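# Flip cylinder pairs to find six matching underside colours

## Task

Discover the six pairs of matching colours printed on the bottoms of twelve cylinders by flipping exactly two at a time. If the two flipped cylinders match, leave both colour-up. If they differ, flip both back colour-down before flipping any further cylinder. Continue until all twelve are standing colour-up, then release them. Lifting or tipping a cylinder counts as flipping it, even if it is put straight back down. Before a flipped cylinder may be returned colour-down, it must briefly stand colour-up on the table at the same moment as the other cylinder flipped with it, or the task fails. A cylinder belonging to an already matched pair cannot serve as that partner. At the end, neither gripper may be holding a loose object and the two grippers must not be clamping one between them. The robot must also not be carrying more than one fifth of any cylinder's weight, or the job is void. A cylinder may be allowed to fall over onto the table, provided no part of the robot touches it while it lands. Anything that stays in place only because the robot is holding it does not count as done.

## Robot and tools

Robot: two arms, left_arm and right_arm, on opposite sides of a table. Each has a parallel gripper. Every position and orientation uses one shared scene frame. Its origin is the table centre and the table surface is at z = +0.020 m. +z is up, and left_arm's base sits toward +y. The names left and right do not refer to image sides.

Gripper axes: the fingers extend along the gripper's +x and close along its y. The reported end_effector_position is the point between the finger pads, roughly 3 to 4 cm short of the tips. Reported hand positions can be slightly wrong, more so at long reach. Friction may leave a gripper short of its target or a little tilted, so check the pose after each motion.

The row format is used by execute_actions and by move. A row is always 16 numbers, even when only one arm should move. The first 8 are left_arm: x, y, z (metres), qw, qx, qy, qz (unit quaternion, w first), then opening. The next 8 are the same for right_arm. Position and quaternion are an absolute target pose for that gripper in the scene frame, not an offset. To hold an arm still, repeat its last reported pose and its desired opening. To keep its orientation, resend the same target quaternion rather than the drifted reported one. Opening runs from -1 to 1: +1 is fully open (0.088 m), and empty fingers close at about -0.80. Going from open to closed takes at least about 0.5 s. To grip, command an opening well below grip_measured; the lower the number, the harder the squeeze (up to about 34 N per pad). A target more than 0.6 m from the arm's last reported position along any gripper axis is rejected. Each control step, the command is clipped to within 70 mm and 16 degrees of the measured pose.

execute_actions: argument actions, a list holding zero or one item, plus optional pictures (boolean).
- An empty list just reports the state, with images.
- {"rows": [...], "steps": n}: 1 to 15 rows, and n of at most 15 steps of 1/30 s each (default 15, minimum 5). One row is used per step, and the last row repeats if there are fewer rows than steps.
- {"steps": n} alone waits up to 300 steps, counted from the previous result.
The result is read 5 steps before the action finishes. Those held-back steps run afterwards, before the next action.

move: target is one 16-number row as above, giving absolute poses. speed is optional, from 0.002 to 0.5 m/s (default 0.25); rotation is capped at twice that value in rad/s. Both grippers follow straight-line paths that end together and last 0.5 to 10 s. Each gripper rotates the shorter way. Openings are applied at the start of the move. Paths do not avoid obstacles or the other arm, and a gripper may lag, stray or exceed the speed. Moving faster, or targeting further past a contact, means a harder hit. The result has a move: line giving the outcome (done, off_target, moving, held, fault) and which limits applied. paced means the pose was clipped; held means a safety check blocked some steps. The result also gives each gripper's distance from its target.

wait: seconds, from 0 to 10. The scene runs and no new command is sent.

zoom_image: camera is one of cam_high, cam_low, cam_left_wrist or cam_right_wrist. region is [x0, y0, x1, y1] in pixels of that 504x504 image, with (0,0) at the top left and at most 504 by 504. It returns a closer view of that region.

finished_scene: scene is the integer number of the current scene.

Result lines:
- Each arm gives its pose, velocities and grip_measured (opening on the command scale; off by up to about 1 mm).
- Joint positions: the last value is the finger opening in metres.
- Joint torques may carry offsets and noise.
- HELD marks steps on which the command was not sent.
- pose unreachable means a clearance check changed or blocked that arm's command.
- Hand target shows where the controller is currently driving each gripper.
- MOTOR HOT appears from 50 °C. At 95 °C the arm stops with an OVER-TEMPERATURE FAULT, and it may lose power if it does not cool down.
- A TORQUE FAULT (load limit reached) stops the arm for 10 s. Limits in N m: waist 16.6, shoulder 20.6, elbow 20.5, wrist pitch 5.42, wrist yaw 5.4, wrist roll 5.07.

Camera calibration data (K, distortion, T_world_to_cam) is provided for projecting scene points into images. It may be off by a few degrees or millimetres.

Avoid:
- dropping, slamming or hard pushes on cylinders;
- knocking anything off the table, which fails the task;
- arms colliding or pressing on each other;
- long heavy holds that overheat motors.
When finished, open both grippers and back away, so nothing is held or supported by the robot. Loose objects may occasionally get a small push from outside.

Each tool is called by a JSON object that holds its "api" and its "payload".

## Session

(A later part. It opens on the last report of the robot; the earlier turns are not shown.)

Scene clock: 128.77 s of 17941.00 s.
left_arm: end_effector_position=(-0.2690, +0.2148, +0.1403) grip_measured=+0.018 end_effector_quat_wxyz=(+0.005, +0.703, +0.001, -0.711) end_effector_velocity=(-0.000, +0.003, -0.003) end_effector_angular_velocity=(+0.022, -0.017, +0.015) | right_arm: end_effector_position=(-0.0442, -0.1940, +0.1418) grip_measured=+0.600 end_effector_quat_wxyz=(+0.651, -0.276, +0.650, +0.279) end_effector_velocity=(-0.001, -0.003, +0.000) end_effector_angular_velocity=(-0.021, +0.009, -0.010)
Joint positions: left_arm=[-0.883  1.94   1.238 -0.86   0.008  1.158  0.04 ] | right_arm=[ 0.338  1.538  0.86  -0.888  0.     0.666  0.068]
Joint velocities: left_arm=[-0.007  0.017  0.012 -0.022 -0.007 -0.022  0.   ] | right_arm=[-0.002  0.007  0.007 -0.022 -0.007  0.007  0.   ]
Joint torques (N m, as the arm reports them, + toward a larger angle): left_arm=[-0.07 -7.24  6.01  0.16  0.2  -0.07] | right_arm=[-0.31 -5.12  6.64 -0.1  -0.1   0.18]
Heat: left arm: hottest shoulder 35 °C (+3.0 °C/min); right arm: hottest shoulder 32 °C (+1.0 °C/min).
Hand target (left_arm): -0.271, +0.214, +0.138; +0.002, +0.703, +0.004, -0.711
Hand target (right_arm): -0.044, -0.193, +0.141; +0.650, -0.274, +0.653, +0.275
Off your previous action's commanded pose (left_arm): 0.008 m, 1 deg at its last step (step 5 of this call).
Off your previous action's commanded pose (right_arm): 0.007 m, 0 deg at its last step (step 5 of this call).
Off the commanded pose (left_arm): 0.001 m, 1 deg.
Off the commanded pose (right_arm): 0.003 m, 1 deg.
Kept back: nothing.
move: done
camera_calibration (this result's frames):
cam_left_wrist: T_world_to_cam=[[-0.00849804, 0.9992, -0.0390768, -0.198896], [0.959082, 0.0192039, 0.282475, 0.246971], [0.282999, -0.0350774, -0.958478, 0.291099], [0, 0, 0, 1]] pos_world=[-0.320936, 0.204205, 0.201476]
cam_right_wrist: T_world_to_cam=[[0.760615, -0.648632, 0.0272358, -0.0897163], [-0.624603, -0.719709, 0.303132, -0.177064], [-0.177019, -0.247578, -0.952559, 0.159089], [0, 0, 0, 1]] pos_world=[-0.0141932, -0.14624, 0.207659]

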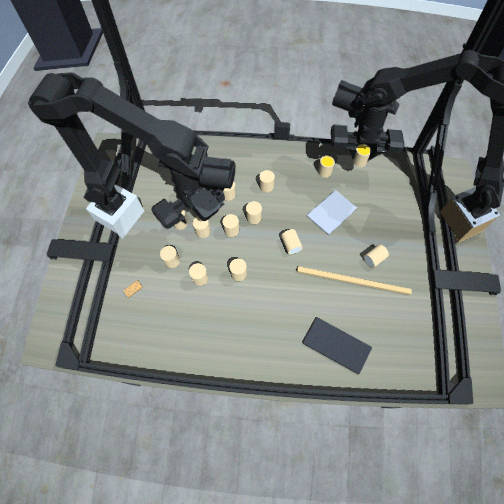

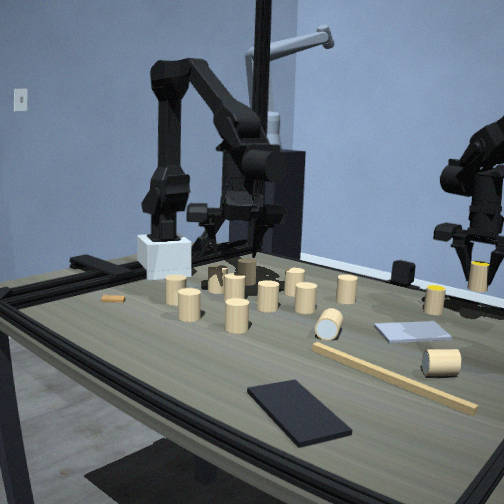

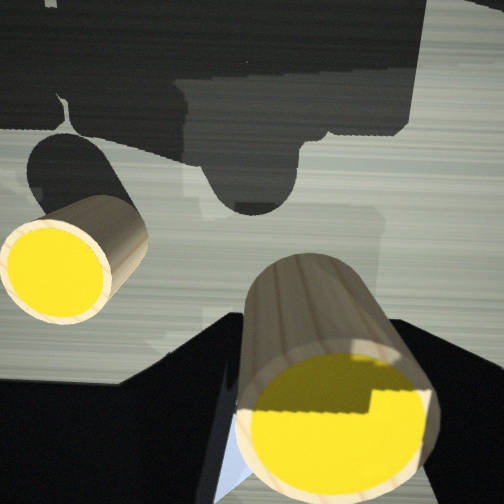

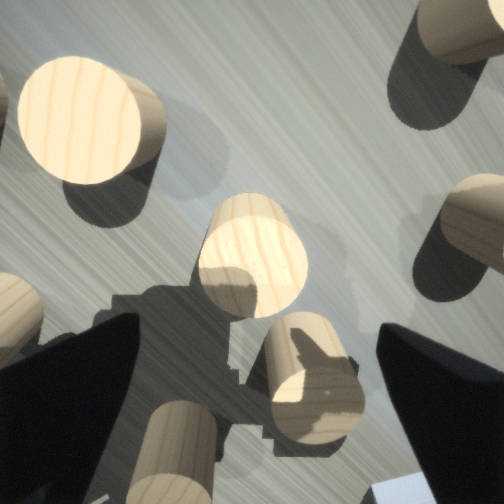

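{"api": "move", "payload": {"target": [-0.27,0.215,0.064,0,0.707,0,-0.707,-0.4,-0.042,-0.186,0.066,0.653,-0.271,0.653,0.271,0.5], "speed": 0.13}}

{"api": "execute_actions", "payload": {"actions": [{"rows":[[-0.27,0.215,0.066,0,0.707,0,-0.707,0.6,-0.042,-0.186,0.066,0.653,-0.271,0.653,0.271,0.5]],"steps":15}]}}

{"api": "move", "payload": {"target": [-0.27,0.215,0.15,0,0.707,0,-0.707,0.6,-0.042,-0.186,0.066,0.653,-0.271,0.653,0.271,-0.4], "speed": 0.3}}

{"api": "execute_actions", "payload": {"actions": [{"rows":[[-0.27,0.215,0.16,0,0.707,0,-0.707,0.6,-0.042,-0.186,0.155,0.653,-0.271,0.653,0.271,-0.4]],"steps":14}]}}

{"api": "move", "payload": {"target": [0.018,0.065,0.308,0.5,0.5,-0.5,-0.5,0.7,0.02,-0.03,0.3,0.707,0,0,0.707,-0.4], "speed": 0.45}}

{"api": "execute_actions", "payload": {"actions": [{"rows":[[0.02,0.012,0.309,0.5,0.5,-0.5,-0.5,0.7,0.02,-0.03,0.3,0.707,0,0,0.707,-0.4]],"steps":15}]}}

{"api": "execute_actions", "payload": {"actions": [{"rows":[[0.02,0.012,0.309,0.5,0.5,-0.5,-0.5,-0.4,0.02,-0.03,0.3,0.707,0,0,0.707,-0.4]],"steps":13}]}}

{"api": "execute_actions", "payload": {"actions": [{"rows":[[0.02,0.012,0.309,0.5,0.5,-0.5,-0.5,-0.4,0.02,-0.03,0.3,0.707,0,0,0.707,0.6]],"steps":6}]}}

{"api": "execute_actions", "payload": {"actions": [{"rows":[[0.02,0.04,0.309,0.5,0.5,-0.5,-0.5,-0.4,0.02,-0.06,0.3,0.707,0,0,0.707,0.6]],"steps":8}], "pictures": true}}

Scene clock: 130.67 s of 17941.00 s.
left_arm: end_effector_position=(-0.2714, +0.2104, +0.0723) grip_measured=+0.017 end_effector_quat_wxyz=(+0.009, +0.703, -0.005, -0.711) end_effector_velocity=(+0.002, +0.005, +0.000) end_effector_angular_velocity=(+0.017, -0.015, +0.005) | right_arm: end_effector_position=(-0.0425, -0.1831, +0.0705) grip_measured=+0.500 end_effector_quat_wxyz=(+0.654, -0.269, +0.649, +0.279) end_effector_velocity=(+0.002, -0.001, -0.003) end_effector_angular_velocity=(-0.008, -0.007, +0.005)
Joint positions: left_arm=[-0.887  2.091  1.147 -0.605  0.003  1.158  0.04 ] | right_arm=[ 0.335  1.746  0.744 -0.553 -0.     0.674  0.064]
Joint velocities: left_arm=[-0.002 -0.002 -0.002 -0.022 -0.007 -0.007 -0.   ] | right_arm=[-0.002  0.012 -0.002  0.007  0.007 -0.007 -0.   ]
Joint torques (N m, as the arm reports them, + toward a larger angle): left_arm=[-0.11 -7.09  3.6   0.77 -0.03  0.06] | right_arm=[-0.31 -5.79  3.29  0.31 -0.01  0.18]
Heat: left arm: hottest shoulder 35 °C (+3.0 °C/min); right arm: hottest shoulder 32 °C (+1.0 °C/min).
Hand target (left_arm): -0.270, +0.215, +0.064; -0.000, +0.707, +0.000, -0.707
Hand target (right_arm): -0.042, -0.187, +0.066; +0.653, -0.271, +0.653, +0.271
Off the commanded pose (left_arm): 0.010 m, 1 deg.
Off the commanded pose (right_arm): 0.005 m, 1 deg.
Kept back: nothing.
move: off_target (left_arm)
camera_calibration (this result's frames):
cam_left_wrist: T_world_to_cam=[[-0.00552428, 0.99863, -0.052029, -0.195287], [0.959076, 0.0200206, 0.282438, 0.268456], [0.283093, -0.0483396, -0.957873, 0.229237], [0, 0, 0, 1]] pos_world=[-0.323444, 0.200726, 0.133597]
cam_right_wrist: T_world_to_cam=[[0.75338, -0.657252, 0.0209394, -0.083435], [-0.632709, -0.715838, 0.29539, -0.14565], [-0.179156, -0.235789, -0.955147, 0.0964592], [0, 0, 0, 1]] pos_world=[-0.0120147, -0.136356, 0.136903]

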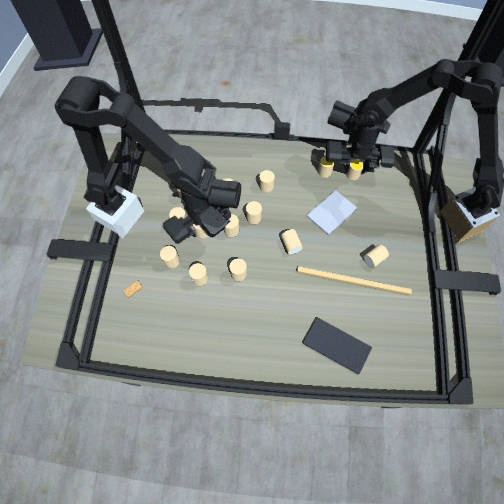

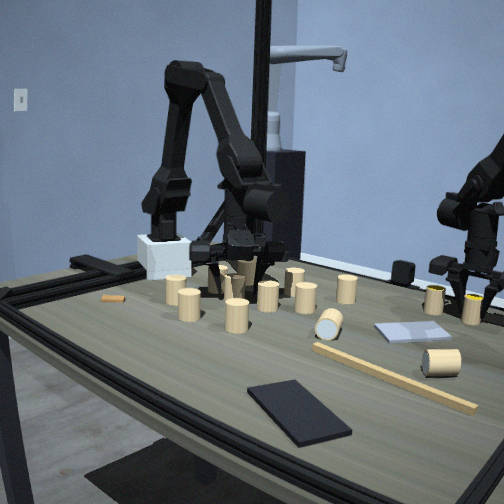

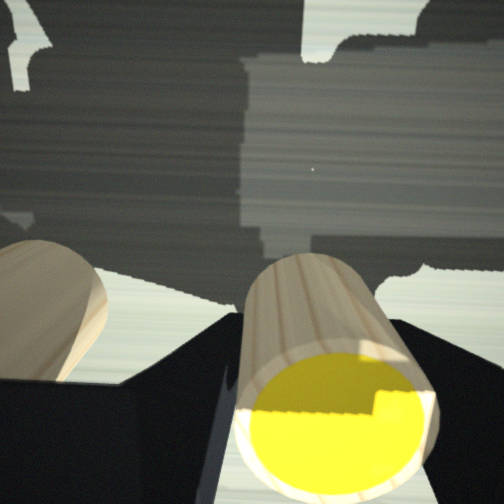

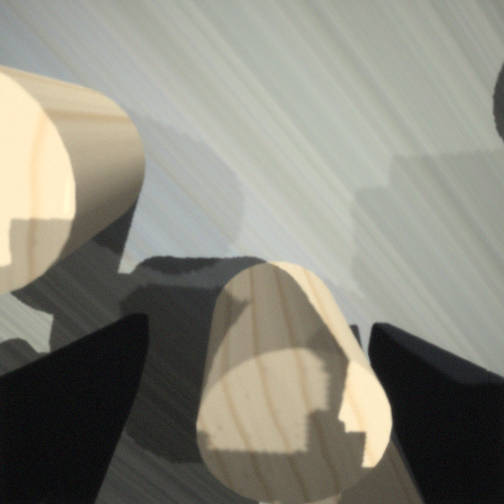

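Scene clock: 131.00 s of 17941.00 s.
left_arm: end_effector_position=(-0.2713, +0.2105, +0.0717) grip_measured=+0.544 end_effector_quat_wxyz=(+0.008, +0.703, -0.004, -0.711) end_effector_velocity=(+0.001, +0.004, -0.001) end_effector_angular_velocity=(+0.014, +0.002, +0.010) | right_arm: end_effector_position=(-0.0424, -0.1833, +0.0695) grip_measured=+0.500 end_effector_quat_wxyz=(+0.654, -0.270, +0.650, +0.278) end_effector_velocity=(-0.002, -0.003, -0.001) end_effector_angular_velocity=(-0.010, +0.023, +0.000)
Joint positions: left_arm=[-0.887  2.092  1.147 -0.605  0.003  1.158  0.066] | right_arm=[ 0.335  1.751  0.744 -0.551 -0.     0.674  0.064]
Joint velocities: left_arm=[ 0.002 -0.002 -0.007 -0.007  0.007 -0.007  0.02 ] | right_arm=[-0.007  0.002 -0.002 -0.007 -0.022 -0.007 -0.   ]
Joint torques (N m, as the arm reports them, + toward a larger angle): left_arm=[-0.09 -7.86  3.79  0.36 -0.12  0.09] | right_arm=[-0.31 -5.83  3.65  0.3  -0.02  0.18]
Heat: left arm: hottest shoulder 35 °C (+3.0 °C/min); right arm: hottest shoulder 32 °C (+1.0 °C/min).
Steps of this call (steps 1 to 10: the first 10 steps of this action). Readings (end_effector_position):
1: left_arm (-0.2714, +0.2104, +0.0723) | right_arm (-0.0425, -0.1831, +0.0703)
2: left_arm (-0.2714, +0.2104, +0.0723) | right_arm (-0.0425, -0.1831, +0.0702)
4: left_arm (-0.2714, +0.2102, +0.0724) | right_arm (-0.0424, -0.1832, +0.0698)
8: left_arm (-0.2713, +0.2105, +0.0717) | right_arm (-0.0424, -0.1833, +0.0695)
10: the state above

Scene clock: 132.30 s of 17941.00 s.
left_arm: end_effector_position=(-0.2680, +0.2181, +0.1437) grip_measured=+0.600 end_effector_quat_wxyz=(-0.004, +0.709, +0.008, -0.705) end_effector_velocity=(+0.003, +0.006, +0.004) end_effector_angular_velocity=(+0.031, -0.021, +0.005) | right_arm: end_effector_position=(-0.0424, -0.1833, +0.0694) grip_measured=+0.023 end_effector_quat_wxyz=(+0.654, -0.270, +0.650, +0.277) end_effector_velocity=(-0.002, -0.003, -0.001) end_effector_angular_velocity=(-0.010, +0.023, +0.000)
Joint positions: left_arm=[-0.887  1.944  1.259 -0.905  0.003  1.158  0.068] | right_arm=[ 0.335  1.751  0.744 -0.551  0.     0.675  0.04 ]
Joint velocities: left_arm=[-0.002 -0.002  0.012 -0.051 -0.007 -0.007 -0.   ] | right_arm=[-0.007  0.002 -0.002 -0.007 -0.022 -0.007 -0.   ]
Joint torques (N m, as the arm reports them, + toward a larger angle): left_arm=[ -0.27 -10.55   6.01   0.19  -0.03   0.11] | right_arm=[-0.29 -5.82  3.68  0.31 -0.03  0.18]
Heat: left arm: hottest shoulder 35 °C (+3.0 °C/min); right arm: hottest elbow 32 °C (+1.0 °C/min).
Hand target (left_arm): -0.270, +0.215, +0.150; +0.000, +0.707, +0.000, -0.707
Hand target (right_arm): -0.042, -0.186, +0.066; +0.653, -0.271, +0.653, +0.271
Off your previous action's commanded pose (left_arm): 0.007 m, 1 deg at its last step (step 5 of this call).
Off your previous action's commanded pose (right_arm): 0.004 m, 1 deg at its last step (step 5 of this call).
Off the commanded pose (left_arm): 0.007 m, 1 deg.
Off the commanded pose (right_arm): 0.004 m, 1 deg.
Kept back: nothing.
move: done
camera_calibration (this result's frames):
cam_left_wrist: T_world_to_cam=[[-0.00497424, 0.999873, -0.0151688, -0.204694], [0.954314, 0.00927847, 0.29866, 0.243626], [0.298763, -0.0129902, -0.954239, 0.292949], [0, 0, 0, 1]] pos_world=[-0.321036, 0.206212, 0.203677]
cam_right_wrist: T_world_to_cam=[[0.752874, -0.657762, 0.0230104, -0.0839357], [-0.633278, -0.71444, 0.297546, -0.145334], [-0.179275, -0.238587, -0.95443, 0.0947616], [0, 0, 0, 1]] pos_world=[-0.0118551, -0.136433, 0.135618]

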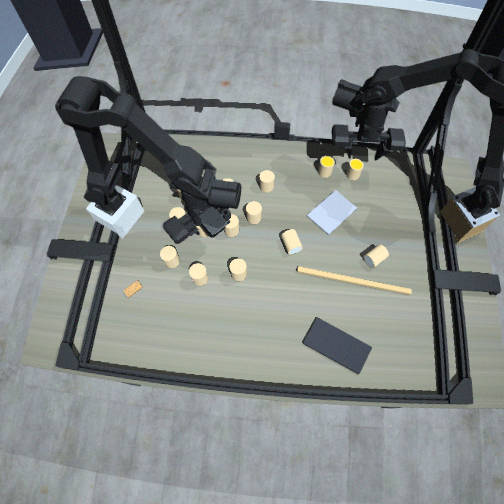

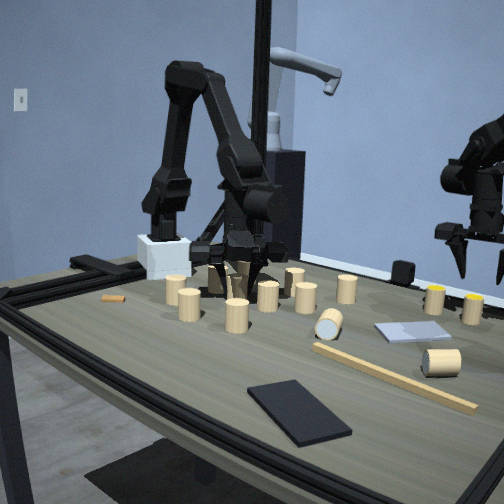

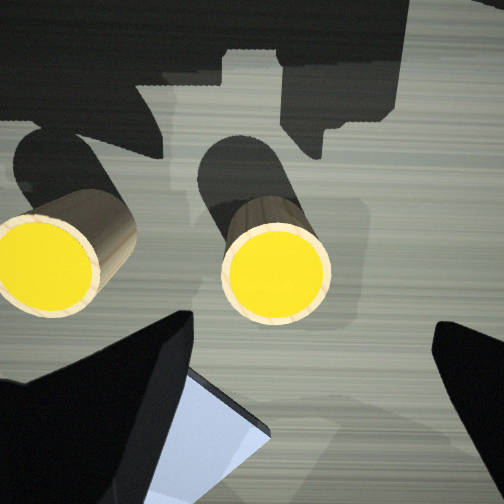

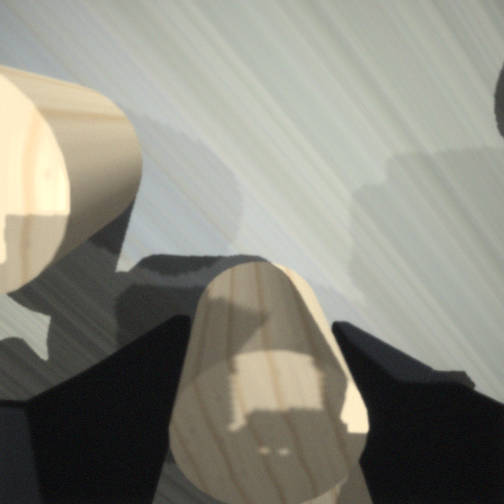

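Scene clock: 132.60 s of 17941.00 s.
left_arm: end_effector_position=(-0.2683, +0.2174, +0.1540) grip_measured=+0.600 end_effector_quat_wxyz=(-0.003, +0.708, +0.007, -0.706) end_effector_velocity=(+0.004, +0.008, +0.003) end_effector_angular_velocity=(+0.035, -0.023, +0.005) | right_arm: end_effector_position=(-0.0422, -0.1825, +0.1431) grip_measured=+0.023 end_effector_quat_wxyz=(+0.654, -0.270, +0.650, +0.278) end_effector_velocity=(-0.002, -0.027, +0.091) end_effector_angular_velocity=(-0.134, +0.006, +0.010)
Joint positions: left_arm=[-0.887  1.928  1.281 -0.94   0.003  1.158  0.068] | right_arm=[ 0.335  1.573  0.9   -0.885  0.001  0.675  0.04 ]
Joint velocities: left_arm=[-0.002 -0.002  0.007 -0.051 -0.007 -0.007 -0.   ] | right_arm=[ 0.002 -0.154  0.247 -0.535  0.007 -0.007  0.   ]
Joint torques (N m, as the arm reports them, + toward a larger angle): left_arm=[ -0.21 -10.66   5.93   0.19  -0.07   0.07] | right_arm=[-0.29 -6.74  5.75 -0.18 -0.03  0.17]
Heat: left arm: hottest shoulder 35 °C (+3.0 °C/min); right arm: hottest shoulder 32 °C (+1.0 °C/min).
Steps of this call (steps 1 to 9: the first 9 steps of this action). Readings (end_effector_position):
1: left_arm (-0.2678, +0.2186, +0.1449) | right_arm (-0.0426, -0.1857, +0.0752)
2: left_arm (-0.2675, +0.2193, +0.1462) | right_arm (-0.0432, -0.1916, +0.0834)
4: left_arm (-0.2677, +0.2190, +0.1493) | right_arm (-0.0431, -0.1912, +0.1053)
8: left_arm (-0.2683, +0.2174, +0.1537) | right_arm (-0.0422, -0.1820, +0.1394)
9: the state above

Scene clock: 135.60 s of 17941.00 s.
left_arm: end_effector_position=(+0.0171, +0.0686, +0.3114) grip_measured=+0.700 end_effector_quat_wxyz=(+0.494, +0.501, -0.507, -0.498) end_effector_velocity=(-0.001, -0.002, +0.001) end_effector_angular_velocity=(-0.007, +0.004, -0.010) | right_arm: end_effector_position=(+0.0188, -0.0294, +0.3001) grip_measured=+0.022 end_effector_quat_wxyz=(+0.711, +0.001, -0.000, +0.703) end_effector_velocity=(+0.004, -0.001, -0.004) end_effector_angular_velocity=(-0.007, -0.005, -0.015)
Joint positions: left_arm=[-0.027  1.839  0.869  0.972  0.461  1.586  0.073] | right_arm=[ 0.113  1.536  0.572  0.966 -0.312  0.001  0.04 ]
Joint velocities: left_arm=[-0.002  0.007  0.007  0.007  0.007 -0.007 -0.   ] | right_arm=[-0.007  0.007 -0.007  0.007  0.007 -0.007 -0.   ]
Joint torques (N m, as the arm reports them, + toward a larger angle): left_arm=[ 0.45 -7.09  6.49  1.73  0.15 -0.16] | right_arm=[-0.27 -5.96  6.36  1.64 -0.12 -0.14]
Heat: left arm: hottest shoulder 35 °C (+3.0 °C/min); right arm: hottest elbow 32 °C (+1.0 °C/min).
Hand target (left_arm): +0.019, +0.066, +0.310; +0.495, +0.500, -0.506, -0.498
Hand target (right_arm): +0.020, -0.029, +0.299; +0.711, -0.001, -0.001, +0.703
Off your previous action's commanded pose (left_arm): 0.007 m, 1 deg at its last step (step 5 of this call).
Off your previous action's commanded pose (right_arm): 0.008 m, 1 deg at its last step (step 5 of this call).
Off the commanded pose (left_arm): 0.005 m, 1 deg.
Off the commanded pose (right_arm): 0.001 m, 1 deg.
Kept back: nothing.
move: done
camera_calibration (this result's frames):
cam_left_wrist: T_world_to_cam=[[0.0161711, -0.0352968, -0.999246, 0.32591], [0.958297, 0.285722, 0.00541575, -0.00490944], [0.285315, -0.957662, 0.0384453, 0.121753], [0, 0, 0, 1]] pos_world=[-0.0353038, 0.129505, 0.32101]
cam_right_wrist: T_world_to_cam=[[0.99747, -0.0410759, 0.0580262, -0.0309945], [0.0427207, -0.306088, -0.951044, 0.308676], [0.0568261, 0.951117, -0.303559, 0.197879], [0, 0, 0, 1]] pos_world=[0.00648453, -0.0949975, 0.355431]

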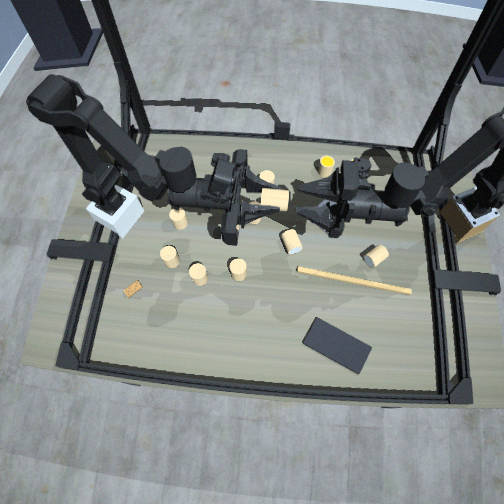

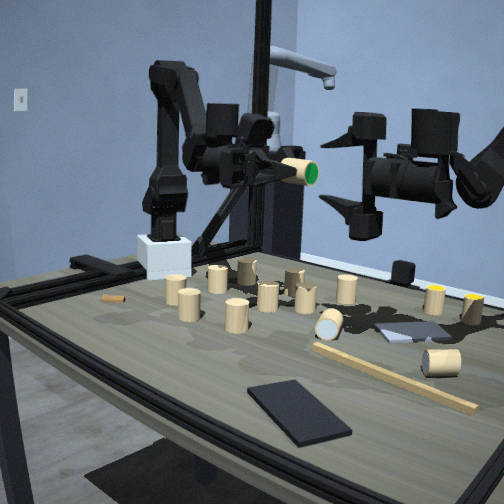

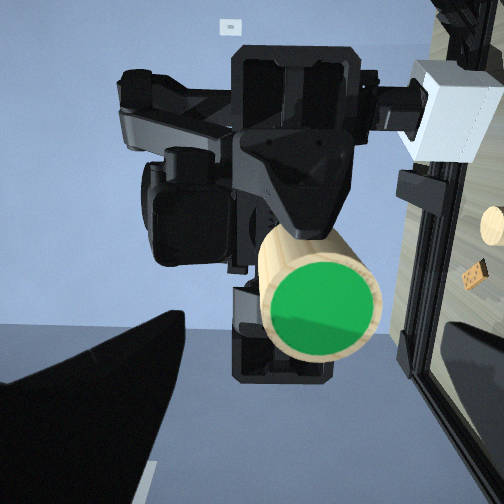

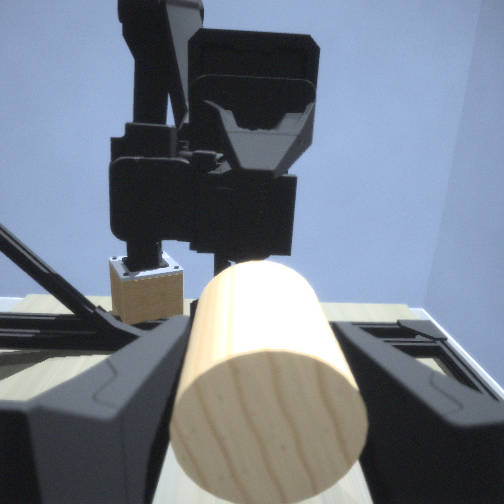

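Scene clock: 135.93 s of 17941.00 s.
left_arm: end_effector_position=(+0.0171, +0.0197, +0.3122) grip_measured=+0.700 end_effector_quat_wxyz=(+0.499, +0.499, -0.504, -0.498) end_effector_velocity=(+0.018, -0.036, -0.000) end_effector_angular_velocity=(+0.011, +0.027, +0.044) | right_arm: end_effector_position=(+0.0191, -0.0300, +0.2998) grip_measured=+0.022 end_effector_quat_wxyz=(+0.707, +0.000, -0.000, +0.707) end_effector_velocity=(-0.001, -0.002, +0.000) end_effector_angular_velocity=(-0.002, -0.007, +0.015)
Joint positions: left_arm=[-0.083  1.977  1.069  0.915  0.402  1.574  0.073] | right_arm=[ 0.106  1.537  0.572  0.965 -0.33   0.001  0.04 ]
Joint velocities: left_arm=[-0.007  0.11   0.178 -0.081 -0.051 -0.022 -0.   ] | right_arm=[-0.007 -0.007 -0.002 -0.007 -0.022 -0.007  0.   ]
Joint torques (N m, as the arm reports them, + toward a larger angle): left_arm=[-0.16 -8.53  6.59  1.47 -0.19 -0.15] | right_arm=[-0.31 -6.93  6.35  1.25 -0.14 -0.03]
Heat: left arm: hottest shoulder 35 °C (+3.0 °C/min); right arm: hottest elbow 32 °C (+1.0 °C/min).
Steps of this call (steps 1 to 10: the first 10 steps of this action). Readings (end_effector_position):
1: left_arm (+0.0187, +0.0637, +0.3112) | right_arm (+0.0185, -0.0295, +0.3000)
2: left_arm (+0.0199, +0.0550, +0.3124) | right_arm (+0.0185, -0.0296, +0.3000)
4: left_arm (+0.0193, +0.0387, +0.3133) | right_arm (+0.0190, -0.0298, +0.3000)
8: left_arm (+0.0162, +0.0228, +0.3122) | right_arm (+0.0191, -0.0300, +0.2999)
10: the state above

Scene clock: 136.37 s of 17941.00 s.
left_arm: end_effector_position=(+0.0196, +0.0155, +0.3106) grip_measured=+0.024 end_effector_quat_wxyz=(+0.500, +0.500, -0.501, -0.499) end_effector_velocity=(+0.002, +0.000, +0.002) end_effector_angular_velocity=(-0.007, +0.019, +0.020) | right_arm: end_effector_position=(+0.0194, -0.0302, +0.3004) grip_measured=+0.023 end_effector_quat_wxyz=(+0.707, +0.001, -0.001, +0.707) end_effector_velocity=(-0.001, -0.001, +0.002) end_effector_angular_velocity=(+0.007, -0.010, +0.015)
Joint positions: left_arm=[-0.083  1.992  1.09   0.904  0.397  1.573  0.04 ] | right_arm=[ 0.104  1.536  0.572  0.967 -0.333  0.001  0.04 ]
Joint velocities: left_arm=[-0.002 -0.002 -0.002  0.007 -0.022 -0.022  0.   ] | right_arm=[-0.007 -0.002 -0.002  0.007 -0.022 -0.007 -0.   ]
Joint torques (N m, as the arm reports them, + toward a larger angle): left_arm=[-0.07 -9.21  7.03  1.57 -0.03 -0.11] | right_arm=[-0.11 -6.89  6.36  1.08 -0.05 -0.03]
Heat: left arm: hottest shoulder 35 °C (+3.0 °C/min); right arm: hottest elbow 32 °C (+1.0 °C/min).
Off your previous action's commanded pose (left_arm): 0.006 m, 1 deg at its last step (step 5 of this call).
Off your previous action's commanded pose (right_arm): 0.001 m, 0 deg at its last step (step 5 of this call).
Steps of this call (steps 1 to 5: the last 5 steps of your previous action; steps 6 to 13: the first 8 steps of this action). Readings (end_effector_position):
6: left_arm (+0.0191, +0.0163, +0.3131) | right_arm (+0.0191, -0.0301, +0.2997)
7: left_arm (+0.0193, +0.0161, +0.3133) | right_arm (+0.0191, -0.0301, +0.2997)
9: left_arm (+0.0194, +0.0158, +0.3131) | right_arm (+0.0191, -0.0301, +0.2997)
13: the state above

Scene clock: 136.57 s of 17941.00 s.
left_arm: end_effector_position=(+0.0196, +0.0154, +0.3103) grip_measured=+0.024 end_effector_quat_wxyz=(+0.500, +0.500, -0.501, -0.499) end_effector_velocity=(-0.000, -0.000, -0.004) end_effector_angular_velocity=(+0.011, +0.012, +0.005) | right_arm: end_effector_position=(+0.0193, -0.0302, +0.3004) grip_measured=+0.023 end_effector_quat_wxyz=(+0.707, +0.001, -0.001, +0.707) end_effector_velocity=(-0.000, -0.001, +0.002) end_effector_angular_velocity=(+0.002, -0.023, +0.005)
Joint positions: left_arm=[-0.083  1.993  1.09   0.903  0.397  1.573  0.04 ] | right_arm=[ 0.104  1.536  0.572  0.967 -0.334  0.001  0.04 ]
Joint velocities: left_arm=[-0.002  0.002 -0.002 -0.007 -0.007 -0.007 -0.   ] | right_arm=[-0.002 -0.007  0.002 -0.007 -0.007 -0.022 -0.   ]
Joint torques (N m, as the arm reports them, + toward a larger angle): left_arm=[-0.28 -8.87  7.05  1.57 -0.1  -0.12] | right_arm=[-0.15 -6.94  6.37  1.08 -0.06 -0.03]
Heat: left arm: hottest shoulder 35 °C (+3.0 °C/min); right arm: hottest elbow 32 °C (+1.0 °C/min).
Off your previous action's commanded pose (left_arm): 0.004 m, 0 deg at its last step (step 5 of this call).
Off your previous action's commanded pose (right_arm): 0.001 m, 0 deg at its last step (step 5 of this call).
Steps of this call (steps 1 to 5: the last 5 steps of your previous action; step 6: the first step of this action). Readings (end_effector_position):
6: the state above

Scene clock: 136.83 s of 17941.00 s.
left_arm: end_effector_position=(+0.0190, +0.0237, +0.3074) grip_measured=+0.024 end_effector_quat_wxyz=(+0.498, +0.500, -0.500, -0.501) end_effector_velocity=(+0.004, +0.105, -0.044) end_effector_angular_velocity=(+0.101, +0.051, +0.005) | right_arm: end_effector_position=(+0.0196, -0.0425, +0.3000) grip_measured=+0.536 end_effector_quat_wxyz=(+0.706, +0.001, -0.001, +0.708) end_effector_velocity=(+0.008, -0.137, +0.013) end_effector_angular_velocity=(+0.048, -0.025, -0.029)
Joint positions: left_arm=[-0.075  1.974  1.051  0.92   0.407  1.573  0.04 ] | right_arm=[ 0.087  1.491  0.53   0.963 -0.352  0.001  0.065]
Joint velocities: left_arm=[ 0.115 -0.237 -0.471  0.125  0.11  -0.007 -0.   ] | right_arm=[-0.198 -0.53  -0.457 -0.022 -0.168 -0.007  0.014]
Joint torques (N m, as the arm reports them, + toward a larger angle): left_arm=[  0.62 -12.32   4.73   1.87   0.11  -0.08] | right_arm=[-0.15 -7.27  5.39  1.17 -0.12 -0.02]
Heat: left arm: hottest shoulder 35 °C (+3.0 °C/min); right arm: hottest shoulder 32 °C (+1.0 °C/min).
Off your previous action's commanded pose (left_arm): 0.004 m, 0 deg at its last step (step 5 of this call).
Off your previous action's commanded pose (right_arm): 0.001 m, 0 deg at its last step (step 5 of this call).
Steps of this call (steps 1 to 5: the last 5 steps of your previous action; steps 6 to 8: the first 3 steps of this action). Readings (end_effector_position):
6: left_arm (+0.0193, +0.0169, +0.3100) | right_arm (+0.0190, -0.0329, +0.3002)
7: left_arm (+0.0190, +0.0201, +0.3089) | right_arm (+0.0193, -0.0377, +0.2997)
8: the state above
camera_calibration (this result's frames):
cam_left_wrist: T_world_to_cam=[[0.00105424, -0.0299605, -0.999551, 0.32047], [0.956626, 0.291215, -0.0077199, 0.0100958], [0.291316, -0.956188, 0.028968, 0.0811231], [0, 0, 0, 1]] pos_world=[-0.0336282, 0.0842304, 0.318054]
cam_right_wrist: T_world_to_cam=[[0.997908, -0.0281552, 0.0582041, -0.0319099], [0.0468657, -0.305186, -0.951139, 0.30458], [0.0445425, 0.951876, -0.303228, 0.210464], [0, 0, 0, 1]] pos_world=[0.00819414, -0.108281, 0.355374]

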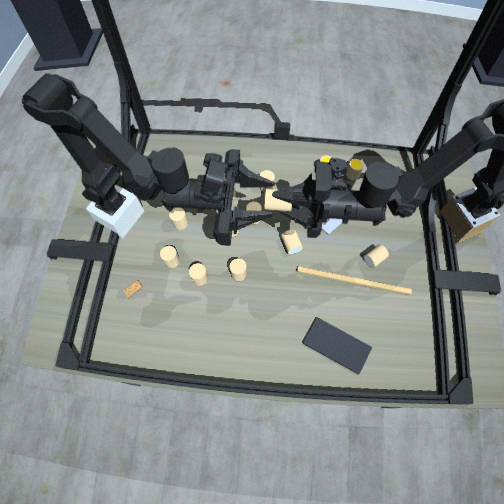

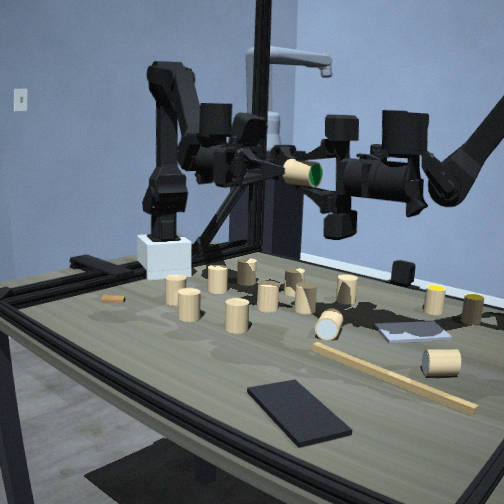

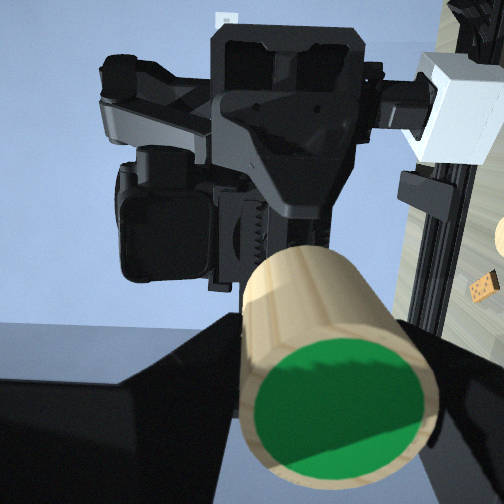

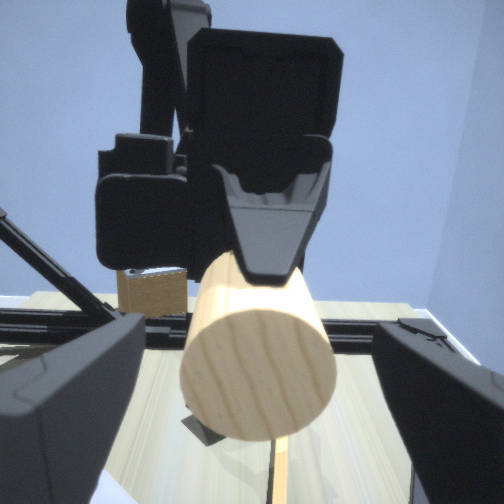

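{"api": "move", "payload": {"target": [-0.16,0.295,0.14,0,0.707,0,-0.707,-0.4,-0.064,-0.257,0.14,0.5,-0.5,0.5,0.5,0.6], "speed": 0.45}}

Scene clock: 139.67 s of 17941.00 s.
left_arm: end_effector_position=(-0.1594, +0.2935, +0.1396) grip_measured=+0.021 end_effector_quat_wxyz=(+0.005, +0.704, -0.000, -0.710) end_effector_velocity=(-0.000, +0.001, -0.001) end_effector_angular_velocity=(+0.012, -0.008, +0.015) | right_arm: end_effector_position=(-0.0634, -0.2595, +0.1413) grip_measured=+0.600 end_effector_quat_wxyz=(+0.496, -0.501, +0.497, +0.505) end_effector_velocity=(-0.002, -0.001, +0.000) end_effector_angular_velocity=(-0.007, +0.008, -0.005)
Joint positions: left_arm=[-0.587  1.572  0.787 -0.778  0.007  1.456  0.04 ] | right_arm=[ 0.406  1.262  0.636 -0.941 -0.005 -0.043  0.068]
Joint velocities: left_arm=[-0.007  0.007  0.002 -0.007 -0.007 -0.022 -0.   ] | right_arm=[ 0.002  0.002  0.002 -0.007 -0.007  0.007 -0.   ]
Joint torques (N m, as the arm reports them, + toward a larger angle): left_arm=[-0.25 -4.06  5.27  0.18  0.15 -0.06] | right_arm=[ 0.29 -3.25  6.57 -0.08  0.03  0.19]
Heat: left arm: hottest shoulder 35 °C (+3.0 °C/min); right arm: hottest elbow 32 °C (+1.0 °C/min).
Hand target (left_arm): -0.161, +0.293, +0.139; +0.003, +0.704, +0.003, -0.711
Hand target (right_arm): -0.064, -0.259, +0.142; +0.497, -0.502, +0.498, +0.503
Off your previous action's commanded pose (left_arm): 0.008 m, 1 deg at its last step (step 5 of this call).
Off your previous action's commanded pose (right_arm): 0.007 m, 0 deg at its last step (step 5 of this call).
Off the commanded pose (left_arm): 0.002 m, 1 deg.
Off the commanded pose (right_arm): 0.003 m, 1 deg.
Kept back: nothing.
move: done
camera_calibration (this result's frames):
cam_left_wrist: T_world_to_cam=[[-0.00761338, 0.999134, -0.0409075, -0.276141], [0.957977, 0.0190182, 0.286213, 0.139907], [0.286743, -0.0370094, -0.957292, 0.263146], [0, 0, 0, 1]] pos_world=[-0.211585, 0.28298, 0.200568]
cam_right_wrist: T_world_to_cam=[[0.997142, 0.0712821, 0.0250455, 0.0845226], [0.0603606, -0.950958, 0.303375, -0.252715], [0.0454424, -0.300996, -0.952542, 0.139272], [0, 0, 0, 1]] pos_world=[-0.0753558, -0.204426, 0.207213]

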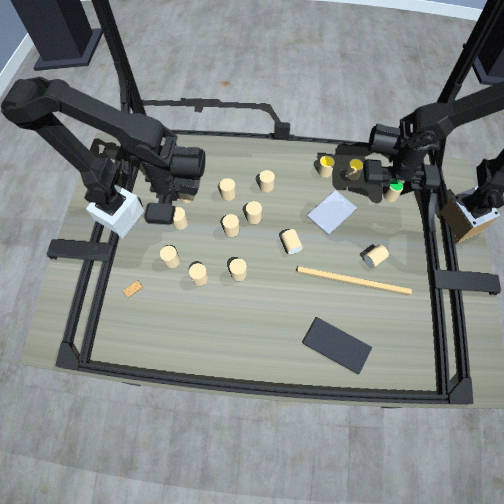

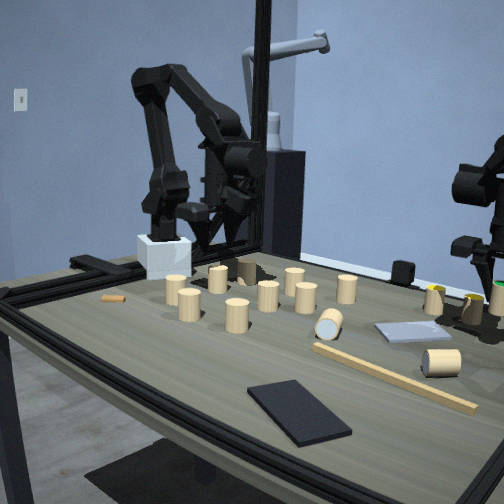

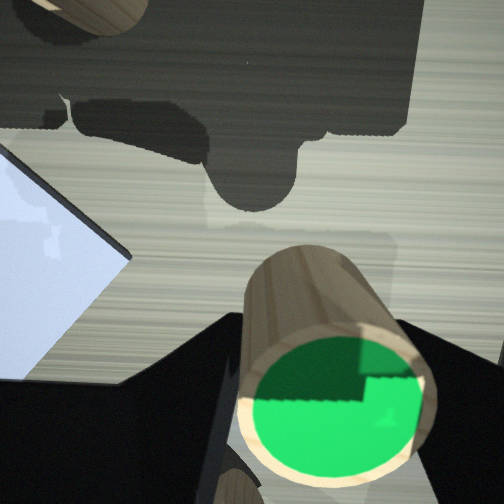

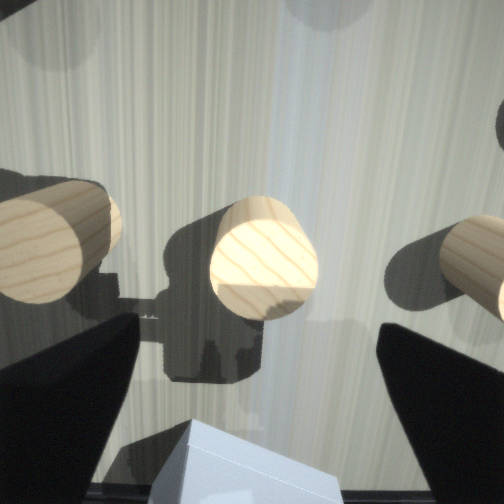

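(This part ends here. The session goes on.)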